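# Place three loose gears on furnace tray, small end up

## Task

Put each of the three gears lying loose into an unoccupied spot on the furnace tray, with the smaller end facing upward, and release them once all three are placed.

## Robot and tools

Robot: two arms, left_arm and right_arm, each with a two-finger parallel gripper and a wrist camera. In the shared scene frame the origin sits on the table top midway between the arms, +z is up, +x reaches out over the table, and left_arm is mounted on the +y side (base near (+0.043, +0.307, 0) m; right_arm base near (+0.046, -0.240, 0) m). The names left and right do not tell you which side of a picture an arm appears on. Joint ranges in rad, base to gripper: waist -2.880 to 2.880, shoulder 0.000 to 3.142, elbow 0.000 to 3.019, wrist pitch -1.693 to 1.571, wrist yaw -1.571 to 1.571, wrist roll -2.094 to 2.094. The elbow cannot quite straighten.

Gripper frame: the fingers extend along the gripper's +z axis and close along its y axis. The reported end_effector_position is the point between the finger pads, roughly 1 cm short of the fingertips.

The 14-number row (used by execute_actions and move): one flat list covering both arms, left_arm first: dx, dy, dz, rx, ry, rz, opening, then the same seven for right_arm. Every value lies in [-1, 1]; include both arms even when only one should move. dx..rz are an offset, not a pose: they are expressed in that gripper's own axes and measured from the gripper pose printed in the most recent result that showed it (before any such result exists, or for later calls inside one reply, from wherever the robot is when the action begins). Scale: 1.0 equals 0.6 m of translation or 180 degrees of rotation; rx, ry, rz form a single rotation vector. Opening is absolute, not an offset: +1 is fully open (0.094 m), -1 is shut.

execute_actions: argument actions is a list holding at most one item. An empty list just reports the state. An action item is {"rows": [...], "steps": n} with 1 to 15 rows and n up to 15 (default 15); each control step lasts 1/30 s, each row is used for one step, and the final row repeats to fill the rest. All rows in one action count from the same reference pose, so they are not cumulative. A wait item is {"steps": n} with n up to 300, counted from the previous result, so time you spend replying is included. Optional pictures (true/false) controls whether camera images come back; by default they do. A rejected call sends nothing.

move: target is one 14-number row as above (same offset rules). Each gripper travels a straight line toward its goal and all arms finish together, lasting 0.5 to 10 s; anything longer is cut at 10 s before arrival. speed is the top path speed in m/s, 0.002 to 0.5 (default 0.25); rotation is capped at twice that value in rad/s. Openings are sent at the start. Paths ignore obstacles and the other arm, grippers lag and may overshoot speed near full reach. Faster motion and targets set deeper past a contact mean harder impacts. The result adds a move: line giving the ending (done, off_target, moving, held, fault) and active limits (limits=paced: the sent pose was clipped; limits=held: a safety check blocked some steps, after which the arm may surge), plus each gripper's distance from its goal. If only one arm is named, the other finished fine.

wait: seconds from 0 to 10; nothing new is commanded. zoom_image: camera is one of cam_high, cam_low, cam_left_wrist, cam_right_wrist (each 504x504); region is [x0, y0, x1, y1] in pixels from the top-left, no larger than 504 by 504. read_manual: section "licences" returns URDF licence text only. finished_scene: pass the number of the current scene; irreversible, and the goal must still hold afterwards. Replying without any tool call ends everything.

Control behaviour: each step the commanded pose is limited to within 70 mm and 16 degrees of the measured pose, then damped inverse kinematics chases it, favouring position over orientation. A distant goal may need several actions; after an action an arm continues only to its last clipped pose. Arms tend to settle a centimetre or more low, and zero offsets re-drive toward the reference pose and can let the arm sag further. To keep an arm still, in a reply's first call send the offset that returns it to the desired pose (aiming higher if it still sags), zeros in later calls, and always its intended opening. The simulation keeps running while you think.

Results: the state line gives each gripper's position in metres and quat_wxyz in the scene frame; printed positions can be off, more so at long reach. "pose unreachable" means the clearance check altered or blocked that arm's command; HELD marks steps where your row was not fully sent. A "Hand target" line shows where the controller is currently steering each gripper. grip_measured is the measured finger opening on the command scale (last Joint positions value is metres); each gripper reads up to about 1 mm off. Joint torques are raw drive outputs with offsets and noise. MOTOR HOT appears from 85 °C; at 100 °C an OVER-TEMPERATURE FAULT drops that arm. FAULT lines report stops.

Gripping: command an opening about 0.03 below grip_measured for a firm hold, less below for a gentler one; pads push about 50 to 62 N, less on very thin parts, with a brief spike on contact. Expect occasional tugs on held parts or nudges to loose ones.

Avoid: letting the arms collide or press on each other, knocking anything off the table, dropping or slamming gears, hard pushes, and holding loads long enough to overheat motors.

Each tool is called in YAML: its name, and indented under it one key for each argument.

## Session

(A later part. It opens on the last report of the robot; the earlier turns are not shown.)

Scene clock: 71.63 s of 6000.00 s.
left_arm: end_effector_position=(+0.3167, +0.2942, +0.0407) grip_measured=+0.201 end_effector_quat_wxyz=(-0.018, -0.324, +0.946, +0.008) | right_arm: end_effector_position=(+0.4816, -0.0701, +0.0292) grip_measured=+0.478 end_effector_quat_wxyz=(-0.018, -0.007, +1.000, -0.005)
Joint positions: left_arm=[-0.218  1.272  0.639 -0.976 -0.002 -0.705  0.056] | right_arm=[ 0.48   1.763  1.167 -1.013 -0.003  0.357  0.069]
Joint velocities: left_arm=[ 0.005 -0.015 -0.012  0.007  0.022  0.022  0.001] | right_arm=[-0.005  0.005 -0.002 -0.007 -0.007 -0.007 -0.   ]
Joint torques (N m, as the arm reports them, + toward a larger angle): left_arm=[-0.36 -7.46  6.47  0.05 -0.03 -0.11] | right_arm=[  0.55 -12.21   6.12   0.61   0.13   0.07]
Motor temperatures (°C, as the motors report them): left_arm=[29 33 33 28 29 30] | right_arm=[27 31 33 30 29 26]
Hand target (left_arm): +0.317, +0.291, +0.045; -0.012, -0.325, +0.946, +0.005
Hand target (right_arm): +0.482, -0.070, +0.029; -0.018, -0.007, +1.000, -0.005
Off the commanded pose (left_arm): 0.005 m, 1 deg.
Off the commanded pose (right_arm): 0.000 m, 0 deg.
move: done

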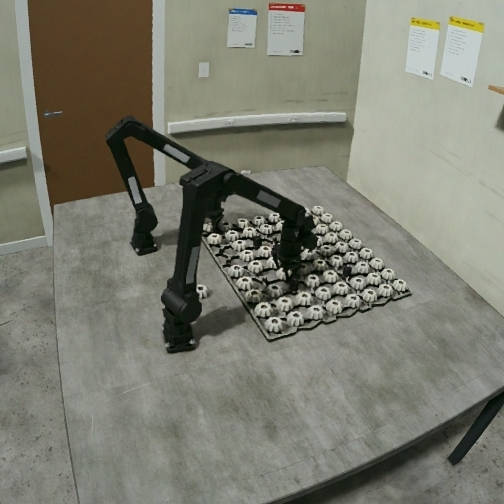

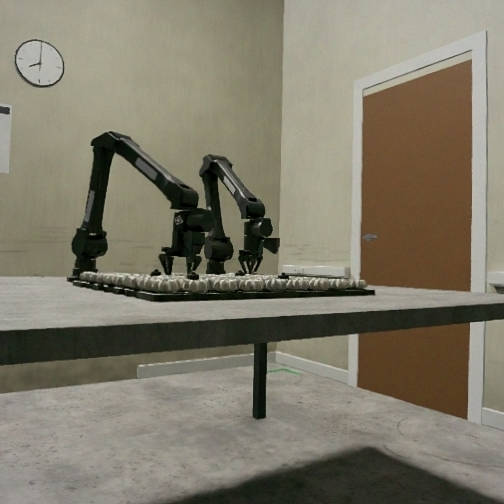

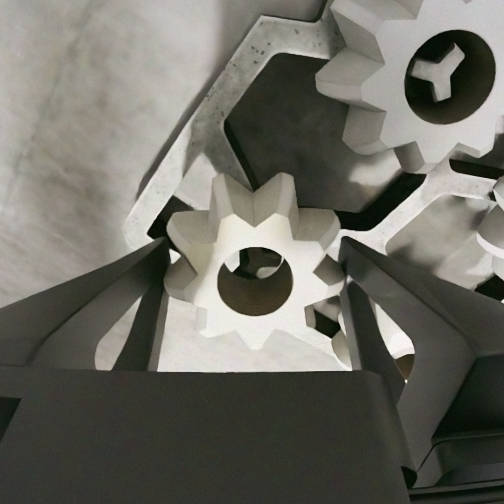

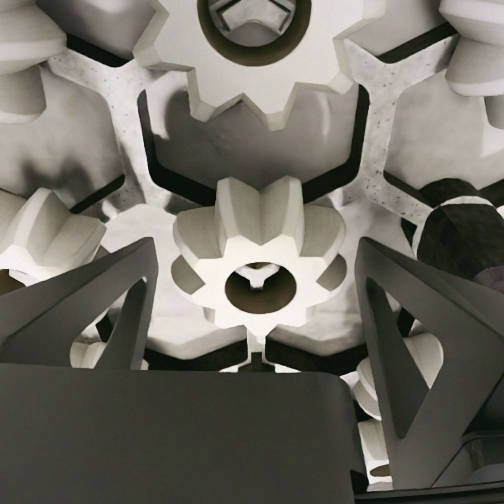

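move:
  target: [0,-0.006,0.022,0,0,0,0.16, -0.033,0.012,-0.16,0,0,0,0.55]
  speed: 0.08

Scene clock: 76.57 s of 6000.00 s.
left_arm: end_effector_position=(+0.3180, +0.2942, +0.0336) grip_measured=+0.201 end_effector_quat_wxyz=(-0.017, -0.324, +0.946, +0.008) | right_arm: end_effector_position=(+0.4847, -0.0689, +0.0945) grip_measured=+0.548 end_effector_quat_wxyz=(-0.050, -0.007, +0.999, -0.017)
Joint positions: left_arm=[-0.218  1.291  0.631 -0.95  -0.003 -0.705  0.056] | right_arm=[ 0.48   1.726  1.308 -1.258 -0.003  0.357  0.073]
Joint velocities: left_arm=[ 0.005 -0.024 -0.012 -0.007  0.037 -0.007 -0.002] | right_arm=[-0.005  0.005 -0.002 -0.022  0.022  0.007  0.001]
Joint torques (N m, as the arm reports them, + toward a larger angle): left_arm=[-0.28 -5.27  5.85  0.93 -0.03 -0.1 ] | right_arm=[  1.31 -13.28  10.5   -0.07   0.14   0.1 ]
Motor temperatures (°C, as the motors report them): left_arm=[29 33 32 28 29 30] | right_arm=[27 31 33 30 29 26]
Hand target (left_arm): +0.318, +0.292, +0.028; -0.017, -0.324, +0.946, +0.008
Hand target (right_arm): +0.504, -0.060, +0.124; -0.018, -0.007, +1.000, -0.005
Off the commanded pose (left_arm): 0.007 m, 0 deg.
Off the commanded pose (right_arm): 0.037 m, 4 deg.
After step 90, 0.33 s passed at rest.
move: off_target (right_arm)

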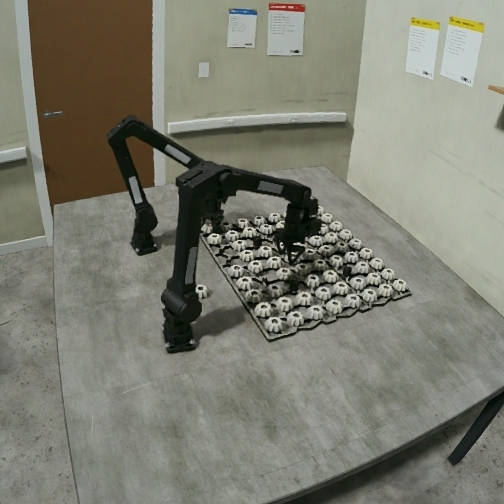

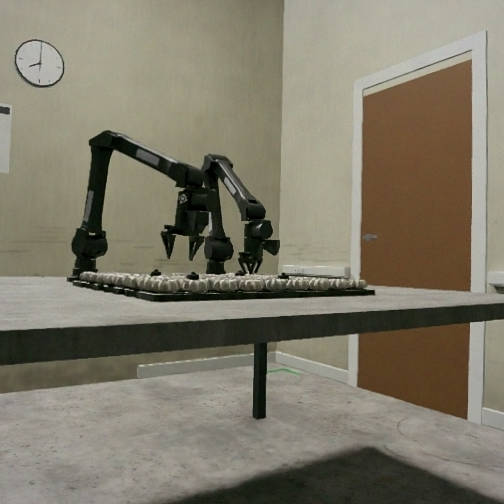

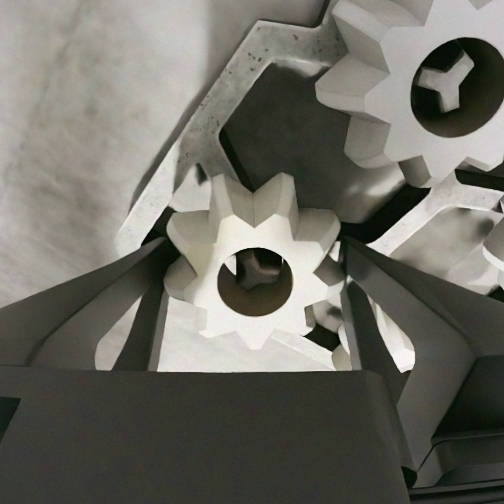

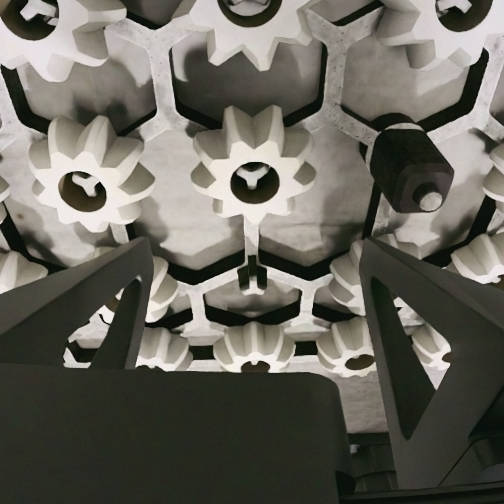

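move:
  target: [0,0,0,0,0,0,0.48, 0.508,0.045,0.05,-0.019,-0.0283,0.1711,1]
  speed: 0.25

Scene clock: 84.33 s of 6000.00 s.
left_arm: end_effector_position=(+0.3180, +0.2942, +0.0336) grip_measured=+0.478 end_effector_quat_wxyz=(-0.017, -0.324, +0.946, +0.008) | right_arm: end_effector_position=(+0.1793, -0.0450, +0.0966) grip_measured=+1.000 end_effector_quat_wxyz=(-0.001, +0.253, +0.968, +0.005)
Joint positions: left_arm=[-0.218  1.291  0.631 -0.95  -0.003 -0.705  0.069] | right_arm=[ 1.078  1.02   0.627 -1.17  -0.005  1.481  0.094]
Joint velocities: left_arm=[-0.005 -0.005  0.002 -0.017 -0.007 -0.022 -0.   ] | right_arm=[ 0.005 -0.015  0.027  0.002 -0.022 -0.037  0.   ]
Joint torques (N m, as the arm reports them, + toward a larger angle): left_arm=[ 0.41 -6.34  6.31  0.18 -0.04 -0.02] | right_arm=[ 1.1  -3.39  6.34  0.19  0.3   0.19]
Motor temperatures (°C, as the motors report them): left_arm=[29 33 32 28 29 30] | right_arm=[27 31 33 30 29 26]
Hand target (left_arm): +0.318, +0.294, +0.034; -0.017, -0.324, +0.946, +0.008
Hand target (right_arm): +0.177, -0.049, +0.095; -0.002, +0.258, +0.966, -0.003
Off the commanded pose (left_arm): 0.000 m, 0 deg.
Off the commanded pose (right_arm): 0.003 m, 1 deg.
After step 90, 2.80 s passed at rest.
move: done

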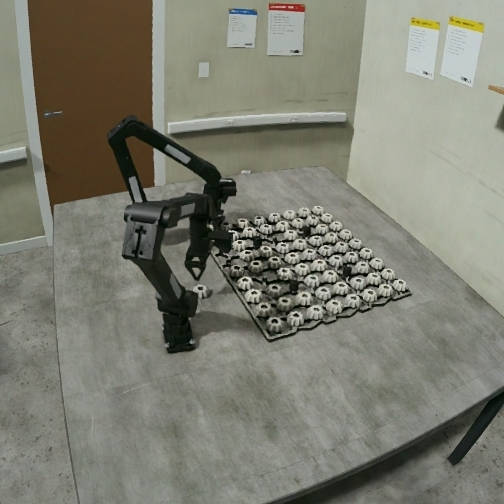

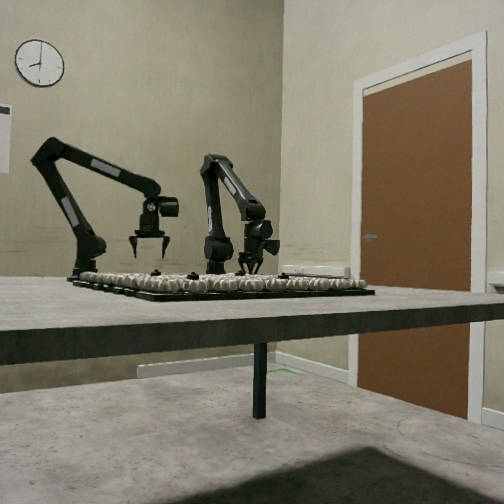

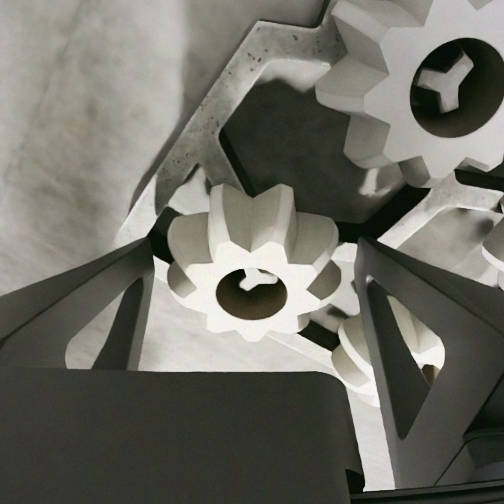

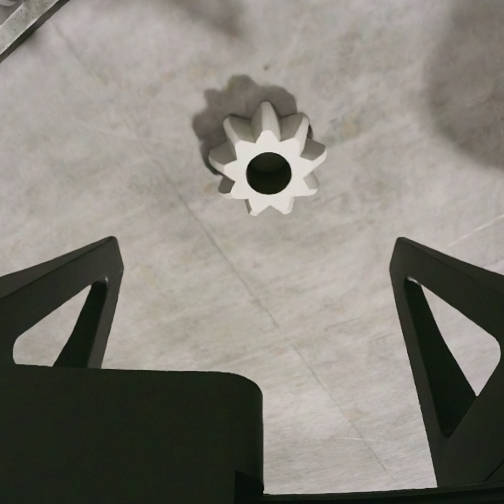

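move:
  target: [-0.026,-0.02,-0.18,0,0,0,0.55, -0.012,-0.008,0.138,0,0,0,1]
  speed: 0.1

Scene clock: 87.67 s of 6000.00 s.
left_arm: end_effector_position=(+0.3244, +0.2935, +0.1203) grip_measured=+0.548 end_effector_quat_wxyz=(-0.040, -0.324, +0.945, +0.016) | right_arm: end_effector_position=(+0.1820, -0.0524, +0.0173) grip_measured=+1.000 end_effector_quat_wxyz=(-0.001, +0.254, +0.967, +0.003)
Joint positions: left_arm=[-0.218  1.201  0.817 -1.273 -0.    -0.705  0.073] | right_arm=[ 1.051  1.166  0.479 -0.879 -0.005  1.457  0.094]
Joint velocities: left_arm=[-0.005  0.005 -0.002 -0.007 -0.007 -0.022 -0.001] | right_arm=[-0.005  0.005 -0.012 -0.002  0.007  0.037  0.   ]
Joint torques (N m, as the arm reports them, + toward a larger angle): left_arm=[ 0.36 -7.55 10.7  -0.39 -0.1  -0.03] | right_arm=[ 0.22 -4.    5.27  0.99  0.19 -0.04]
Motor temperatures (°C, as the motors report them): left_arm=[29 33 32 28 29 30] | right_arm=[27 31 33 30 29 26]
Hand target (left_arm): +0.340, +0.293, +0.140; -0.017, -0.324, +0.946, +0.008
Hand target (right_arm): +0.183, -0.054, +0.014; -0.001, +0.253, +0.967, +0.005
Off the commanded pose (left_arm): 0.027 m, 3 deg.
Off the commanded pose (right_arm): 0.004 m, 0 deg.
move: off_target (left_arm)

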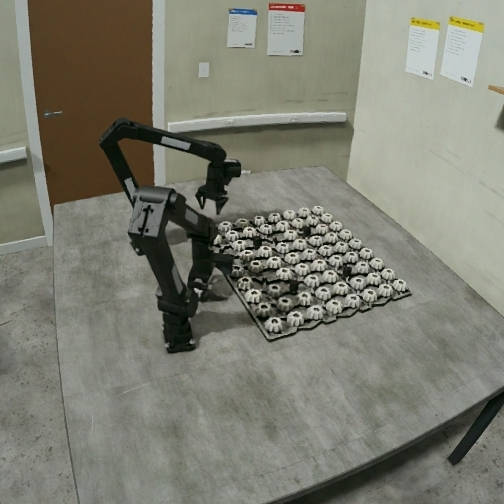

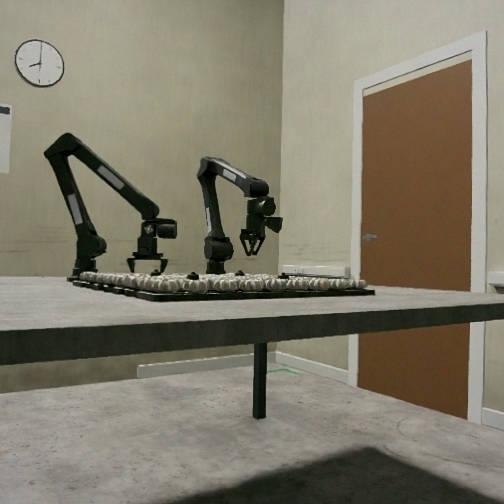

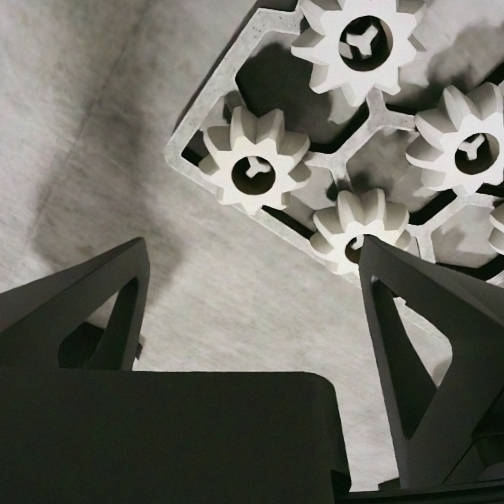

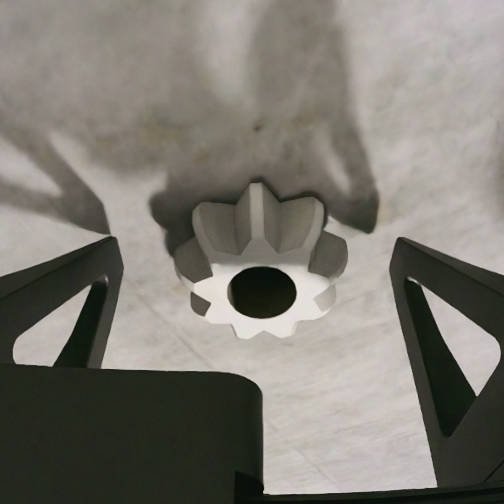

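move:
  target: [-0.2,0.26,-0.03,0,0,0,1, 0,0,0.003,0,0,0,0.12]
  speed: 0.2

move:
  target: [0,0,0,0,0,0,1, 0,0,-0.18,0,0,0,0.12]
  speed: 0.15

Scene clock: 91.10 s of 6000.00 s.
left_arm: end_effector_position=(+0.3102, +0.4799, +0.1270) grip_measured=+1.000 end_effector_quat_wxyz=(-0.051, -0.331, +0.942, +0.013) | right_arm: end_effector_position=(+0.1820, -0.0524, +0.0173) grip_measured=+0.204 end_effector_quat_wxyz=(-0.001, +0.254, +0.967, +0.003)
Joint positions: left_arm=[ 0.38   1.301  0.92  -1.283 -0.047 -0.126  0.094] | right_arm=[ 1.051  1.166  0.479 -0.879 -0.005  1.456  0.057]
Joint velocities: left_arm=[-0.005  0.005 -0.012  0.017  0.022  0.051  0.   ] | right_arm=[ 0.005  0.015 -0.017 -0.002 -0.022  0.066 -0.   ]
Joint torques (N m, as the arm reports them, + toward a larger angle): left_arm=[ 0.26 -7.35 10.82 -0.37  0.02  0.04] | right_arm=[ 0.69 -3.33  5.58  0.91  0.17  0.05]
Motor temperatures (°C, as the motors report them): left_arm=[29 33 33 28 29 30] | right_arm=[27 31 33 30 29 26]
Hand target (left_arm): +0.325, +0.488, +0.141; -0.037, -0.324, +0.945, +0.015
Hand target (right_arm): +0.182, -0.052, +0.016; -0.002, +0.254, +0.967, +0.003
Off the commanded pose (left_arm): 0.022 m, 2 deg.
Off the commanded pose (right_arm): 0.002 m, 0 deg.
move: off_target (left_arm)

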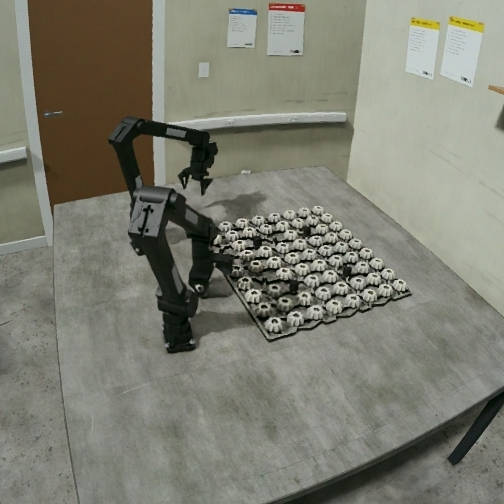

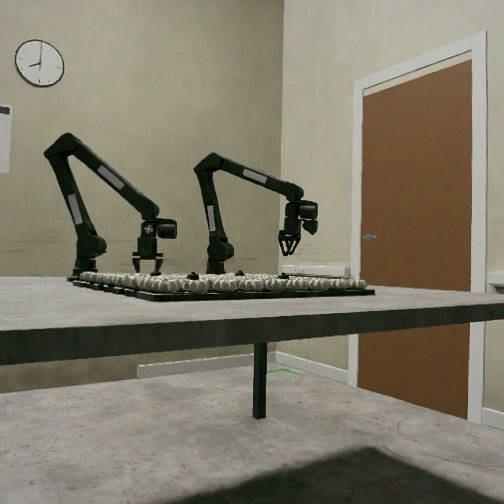

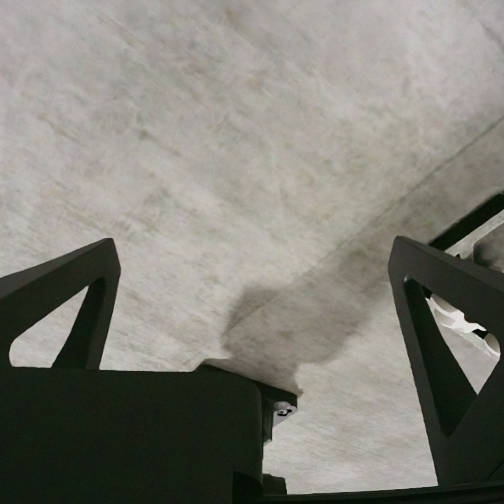

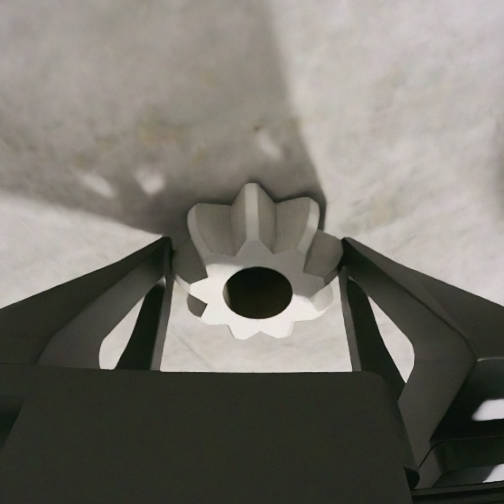

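Scene clock: 92.23 s of 6000.00 s.
left_arm: end_effector_position=(+0.3102, +0.4799, +0.1270) grip_measured=+1.000 end_effector_quat_wxyz=(-0.051, -0.331, +0.942, +0.013) | right_arm: end_effector_position=(+0.1681, -0.0714, +0.0966) grip_measured=+0.205 end_effector_quat_wxyz=(-0.014, +0.254, +0.967, -0.028)
Joint positions: left_arm=[ 0.38   1.301  0.92  -1.283 -0.047 -0.126  0.094] | right_arm=[ 1.051  0.984  0.605 -1.254 -0.005  1.456  0.057]
Joint velocities: left_arm=[-0.005  0.005 -0.007  0.002 -0.051 -0.007  0.   ] | right_arm=[-0.005 -0.005  0.002 -0.002  0.022 -0.051 -0.   ]
Joint torques (N m, as the arm reports them, + toward a larger angle): left_arm=[ 0.44 -7.87  7.33  0.1  -0.03 -0.02] | right_arm=[ 0.79 -3.17 11.2  -0.06  0.19  0.15]
Motor temperatures (°C, as the motors report them): left_arm=[29 33 33 28 29 30] | right_arm=[27 31 33 30 29 26]
Hand target (left_arm): +0.310, +0.480, +0.127; -0.051, -0.331, +0.942, +0.013
Hand target (right_arm): +0.181, -0.052, +0.124; -0.002, +0.254, +0.967, +0.004
Off the commanded pose (left_arm): 0.000 m, 0 deg.
Off the commanded pose (right_arm): 0.037 m, 4 deg.
move: off_target (right_arm)

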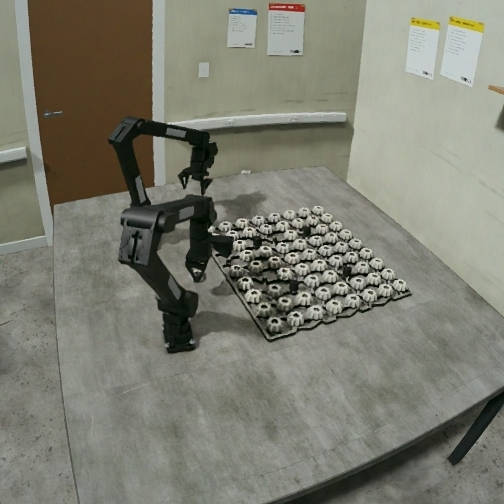

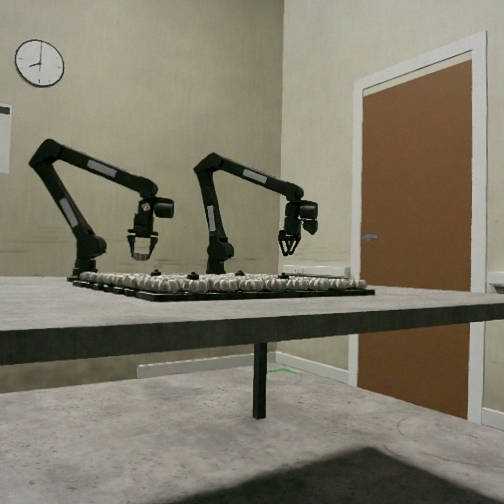

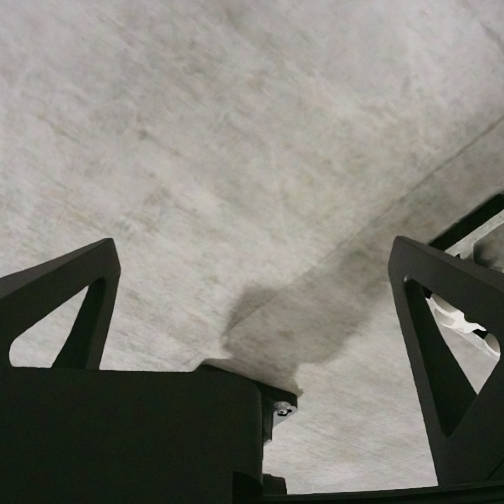

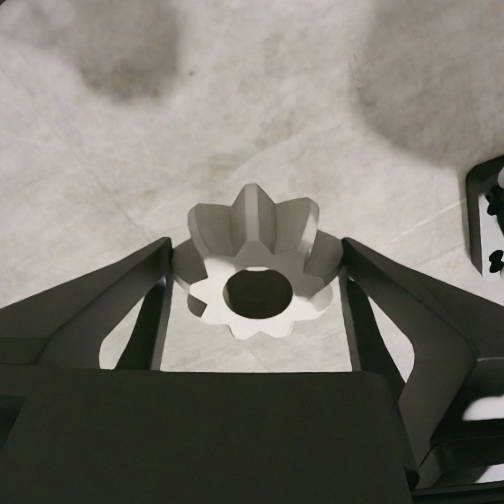

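move:
  target: [0,0,0,0,0,0,1, -0.109,0.373,-0.133,-0.035,-0.008,0.003,0.16]
  speed: 0.2

Scene clock: 107.27 s of 6000.00 s.
left_arm: end_effector_position=(+0.3102, +0.4799, +0.1270) grip_measured=+1.000 end_effector_quat_wxyz=(-0.051, -0.331, +0.942, +0.013) | right_arm: end_effector_position=(+0.3180, +0.0799, +0.1312) grip_measured=+0.205 end_effector_quat_wxyz=(-0.002, +0.259, +0.966, -0.007)
Joint positions: left_arm=[ 0.38   1.301  0.92  -1.283 -0.047 -0.126  0.094] | right_arm=[ 0.977  1.509  1.146 -1.222  0.002  1.393  0.057]
Joint velocities: left_arm=[-0.024 -0.005 -0.007 -0.012 -0.007  0.095  0.   ] | right_arm=[-0.005 -0.005 -0.012 -0.012 -0.007 -0.051 -0.   ]
Joint torques (N m, as the arm reports them, + toward a larger angle): left_arm=[ 0.45 -7.86  7.32  0.08 -0.03 -0.02] | right_arm=[  0.03 -11.    11.35   0.15   0.31  -0.02]
Motor temperatures (°C, as the motors report them): left_arm=[29 33 32 28 29 30] | right_arm=[27 31 35 30 29 26]
Hand target (left_arm): +0.310, +0.480, +0.127; -0.051, -0.331, +0.942, +0.013
Hand target (right_arm): +0.336, +0.095, +0.160; +0.013, +0.258, +0.966, +0.022
Off the commanded pose (left_arm): 0.000 m, 0 deg.
Off the commanded pose (right_arm): 0.039 m, 4 deg.
After step 90, 10.40 s passed at rest.
move: off_target (right_arm)

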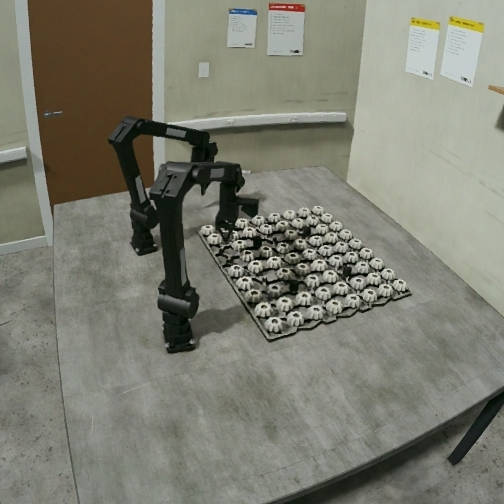

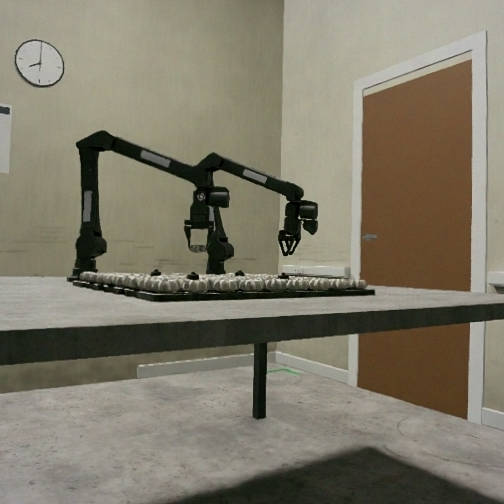

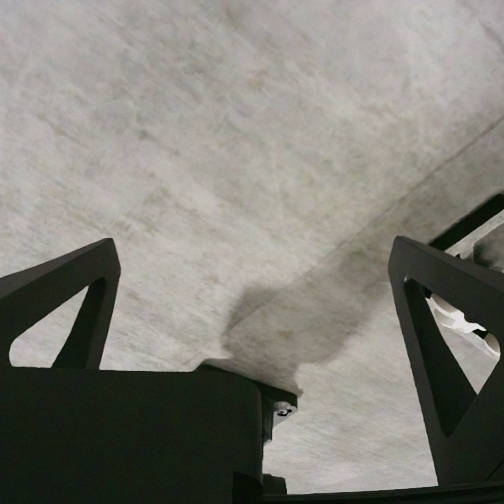

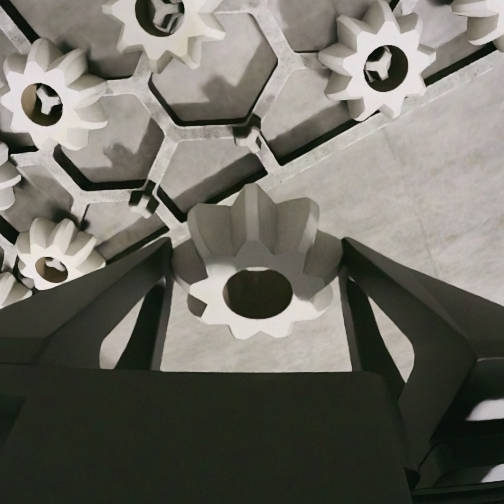

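move:
  target: [0,0,0,0,0,0,1, -0.027,0.013,0.115,0,0,0.083,0.16]
  speed: 0.1

Scene clock: 111.77 s of 6000.00 s.
left_arm: end_effector_position=(+0.3102, +0.4799, +0.1270) grip_measured=+1.000 end_effector_quat_wxyz=(-0.051, -0.331, +0.942, +0.013) | right_arm: end_effector_position=(+0.3300, +0.0753, +0.0595) grip_measured=+0.204 end_effector_quat_wxyz=(-0.005, +0.373, +0.928, -0.016)
Joint positions: left_arm=[ 0.38   1.301  0.92  -1.283 -0.047 -0.126  0.094] | right_arm=[ 0.948  1.618  1.066 -1.053  0.002  1.604  0.057]
Joint velocities: left_arm=[-0.005 -0.005 -0.002  0.017 -0.022 -0.022  0.   ] | right_arm=[-0.005  0.005  0.017 -0.007  0.022 -0.022  0.001]
Joint torques (N m, as the arm reports them, + toward a larger angle): left_arm=[ 0.41 -7.86  7.33  0.08 -0.02 -0.02] | right_arm=[ -0.45 -11.37   6.27   0.85   0.22   0.21]
Motor temperatures (°C, as the motors report them): left_arm=[29 33 32 28 29 30] | right_arm=[27 31 35 30 29 26]
Hand target (left_arm): +0.310, +0.480, +0.127; -0.051, -0.331, +0.942, +0.013
Hand target (right_arm): +0.335, +0.076, +0.062; -0.001, +0.383, +0.924, -0.007
Off the commanded pose (left_arm): 0.000 m, 0 deg.
Off the commanded pose (right_arm): 0.006 m, 2 deg.
move: done

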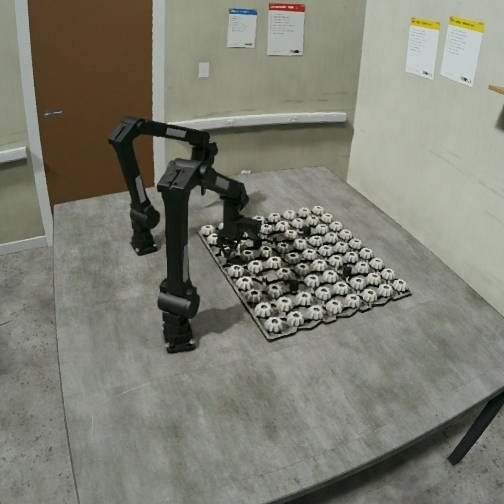

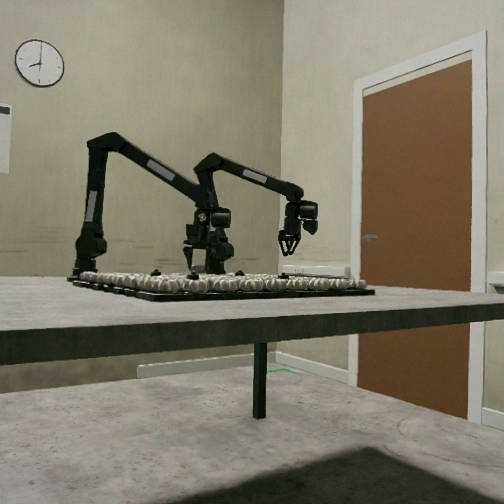

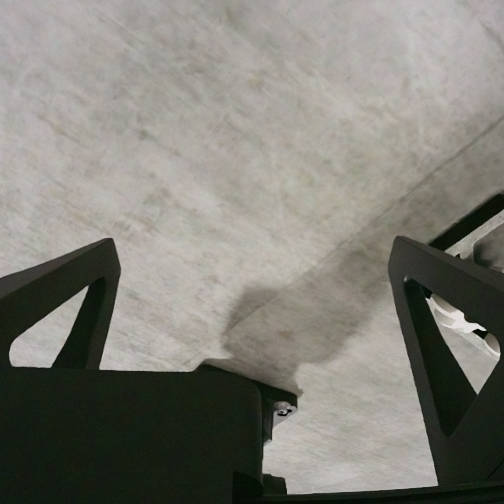

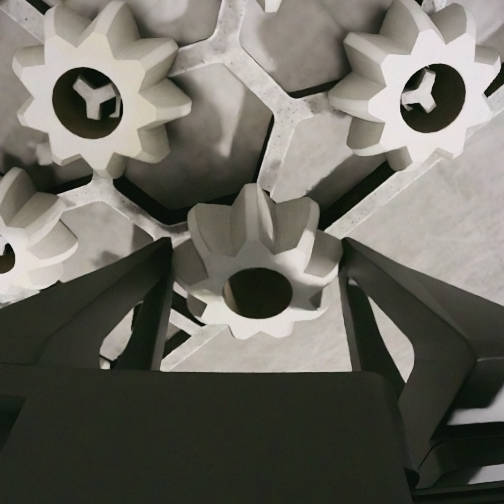

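move:
  target: [0,0,0,0,0,0,1, -0.002,0.004,0.046,0,0,0,0.16]
  speed: 0.05

Scene clock: 116.27 s of 6000.00 s.
left_arm: end_effector_position=(+0.3102, +0.4799, +0.1270) grip_measured=+1.000 end_effector_quat_wxyz=(-0.051, -0.331, +0.942, +0.013) | right_arm: end_effector_position=(+0.3283, +0.0733, +0.0326) grip_measured=+0.204 end_effector_quat_wxyz=(-0.007, +0.374, +0.927, -0.024)
Joint positions: left_arm=[ 0.38   1.301  0.92  -1.283 -0.047 -0.126  0.094] | right_arm=[ 0.948  1.663  1.038 -0.997  0.003  1.607  0.057]
Joint velocities: left_arm=[ 0.005 -0.005 -0.007 -0.007 -0.007 -0.051  0.   ] | right_arm=[ 0.005 -0.015 -0.007 -0.007  0.022  0.037 -0.001]
Joint torques (N m, as the arm reports them, + toward a larger angle): left_arm=[ 0.42 -7.9   7.33  0.08 -0.03 -0.02] | right_arm=[  0.17 -10.65   5.67   1.12   0.19   0.01]
Motor temperatures (°C, as the motors report them): left_arm=[29 33 32 28 29 30] | right_arm=[27 31 34 30 29 26]
Hand target (left_arm): +0.310, +0.480, +0.127; -0.051, -0.331, +0.942, +0.013
Hand target (right_arm): +0.332, +0.075, +0.032; -0.005, +0.373, +0.928, -0.017
Off the commanded pose (left_arm): 0.000 m, 0 deg.
Off the commanded pose (right_arm): 0.004 m, 1 deg.
After step 90, 0.70 s passed at rest.
move: done

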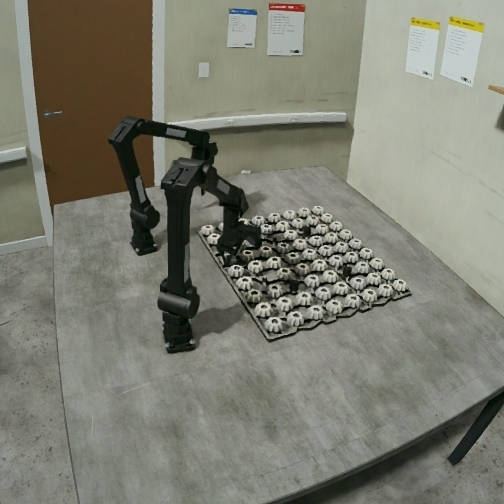

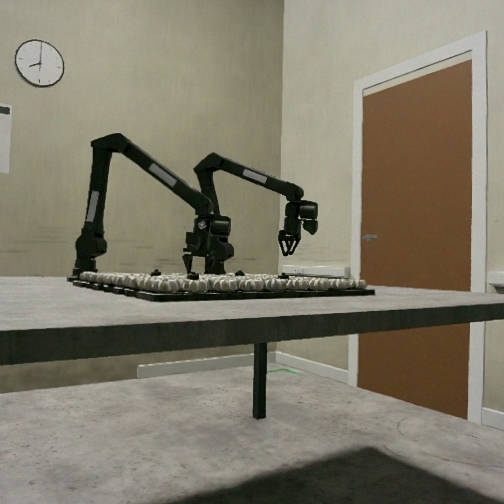

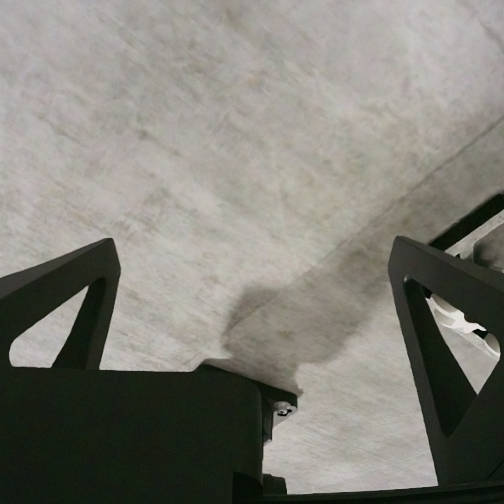

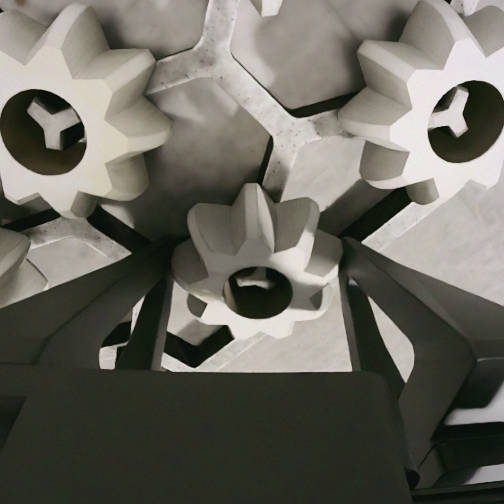

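move:
  target: [0,0,0,0,0,0,1, 0,0,0,0,0,0,0.75]
  speed: 0.05

move:
  target: [0,0,0,0,0,0,1, 0,0.035,-0.16,0,0,0,0.75]
  speed: 0.1

Scene clock: 118.77 s of 6000.00 s.
left_arm: end_effector_position=(+0.3102, +0.4799, +0.1270) grip_measured=+1.000 end_effector_quat_wxyz=(-0.051, -0.331, +0.942, +0.013) | right_arm: end_effector_position=(+0.3283, +0.0733, +0.0326) grip_measured=+0.748 end_effector_quat_wxyz=(-0.007, +0.374, +0.927, -0.024)
Joint positions: left_arm=[ 0.38   1.301  0.92  -1.283 -0.047 -0.126  0.094] | right_arm=[ 0.948  1.663  1.038 -0.997  0.003  1.607  0.082]
Joint velocities: left_arm=[ 0.005  0.005 -0.007 -0.017 -0.081  0.037  0.   ] | right_arm=[-0.005 -0.005 -0.002 -0.012 -0.007 -0.007 -0.   ]
Joint torques (N m, as the arm reports them, + toward a larger angle): left_arm=[ 0.41 -7.88  7.33  0.09 -0.03 -0.02] | right_arm=[  0.61 -10.33   5.89   0.48   0.21   0.09]
Motor temperatures (°C, as the motors report them): left_arm=[29 33 32 28 29 30] | right_arm=[27 31 34 30 29 26]
Hand target (left_arm): +0.310, +0.480, +0.127; -0.051, -0.331, +0.942, +0.013
Hand target (right_arm): +0.328, +0.073, +0.033; -0.007, +0.374, +0.927, -0.024
Off the commanded pose (left_arm): 0.000 m, 0 deg.
Off the commanded pose (right_arm): 0.000 m, 0 deg.
move: done

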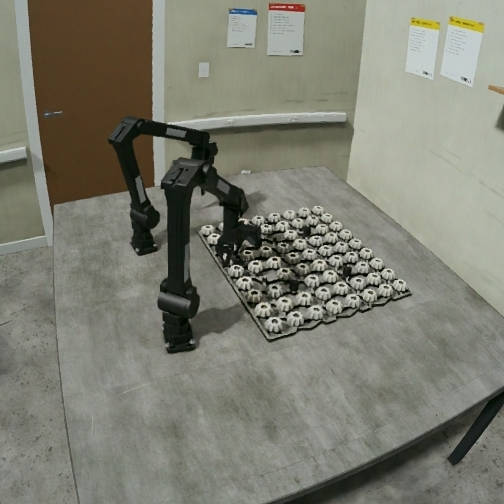

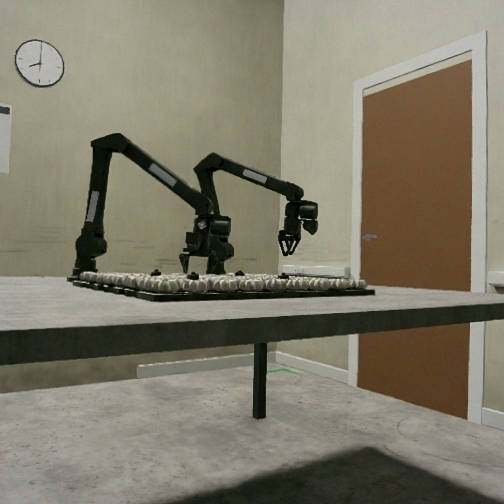

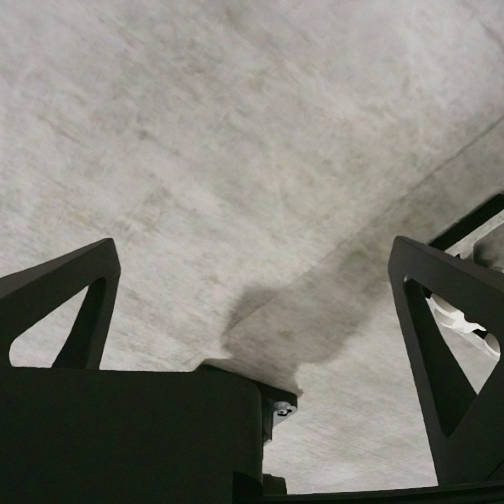

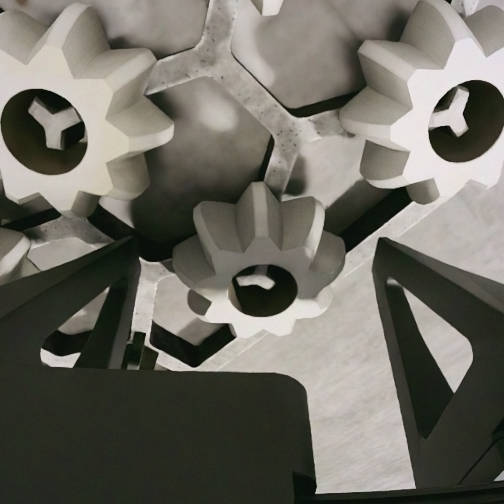

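Scene clock: 120.10 s of 6000.00 s.
left_arm: end_effector_position=(+0.3102, +0.4799, +0.1270) grip_measured=+1.000 end_effector_quat_wxyz=(-0.051, -0.331, +0.942, +0.013) | right_arm: end_effector_position=(+0.3320, +0.0773, +0.1005) grip_measured=+0.749 end_effector_quat_wxyz=(-0.018, +0.374, +0.926, -0.054)
Joint positions: left_arm=[ 0.38   1.301  0.92  -1.283 -0.047 -0.126  0.094] | right_arm=[ 0.948  1.62   1.186 -1.25   0.003  1.607  0.082]
Joint velocities: left_arm=[-0.005 -0.015 -0.002  0.002 -0.066  0.051  0.   ] | right_arm=[-0.005 -0.015 -0.002 -0.002  0.022 -0.022  0.001]
Joint torques (N m, as the arm reports them, + toward a larger angle): left_arm=[ 0.41 -7.88  7.32  0.09 -0.02 -0.02] | right_arm=[  0.96 -11.75  10.3   -0.21   0.24   0.14]
Motor temperatures (°C, as the motors report them): left_arm=[29 33 32 28 29 30] | right_arm=[27 31 34 30 29 26]
Hand target (left_arm): +0.310, +0.480, +0.127; -0.051, -0.331, +0.942, +0.013
Hand target (right_arm): +0.345, +0.093, +0.127; -0.007, +0.374, +0.927, -0.024
Off the commanded pose (left_arm): 0.000 m, 0 deg.
Off the commanded pose (right_arm): 0.034 m, 4 deg.
move: off_target (right_arm)

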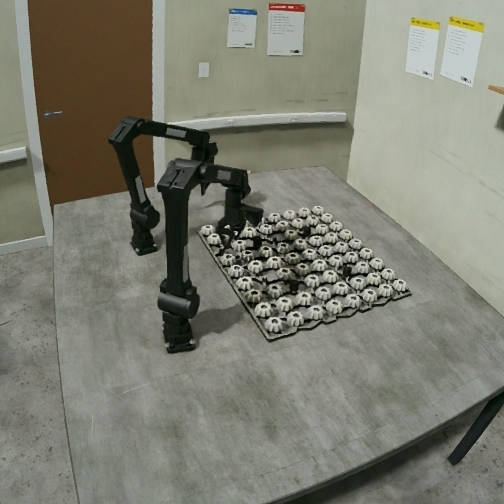

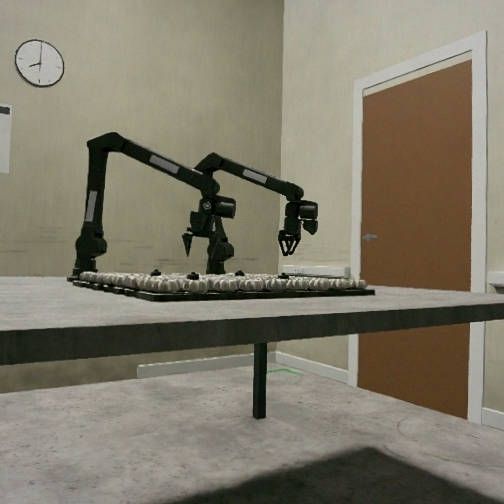

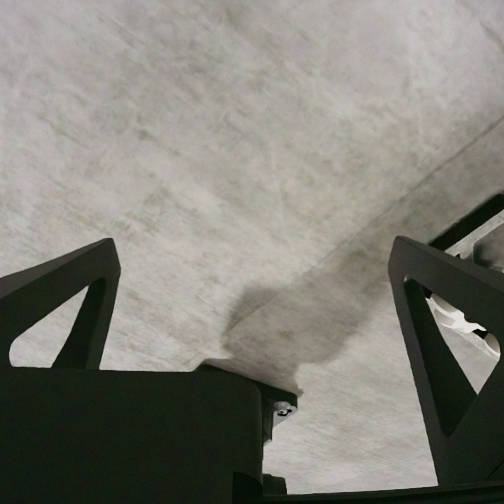

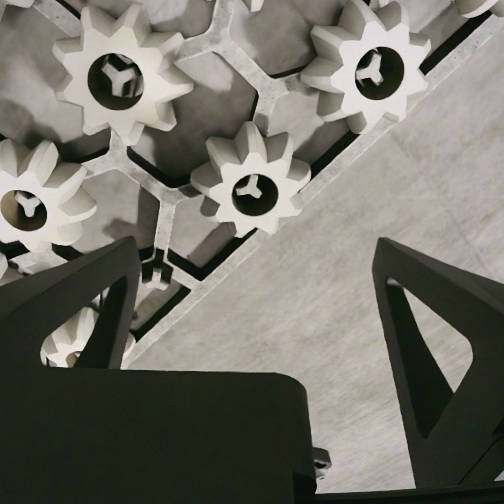

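finished_scene:
  scene: 2

The scene is finished: the task was done.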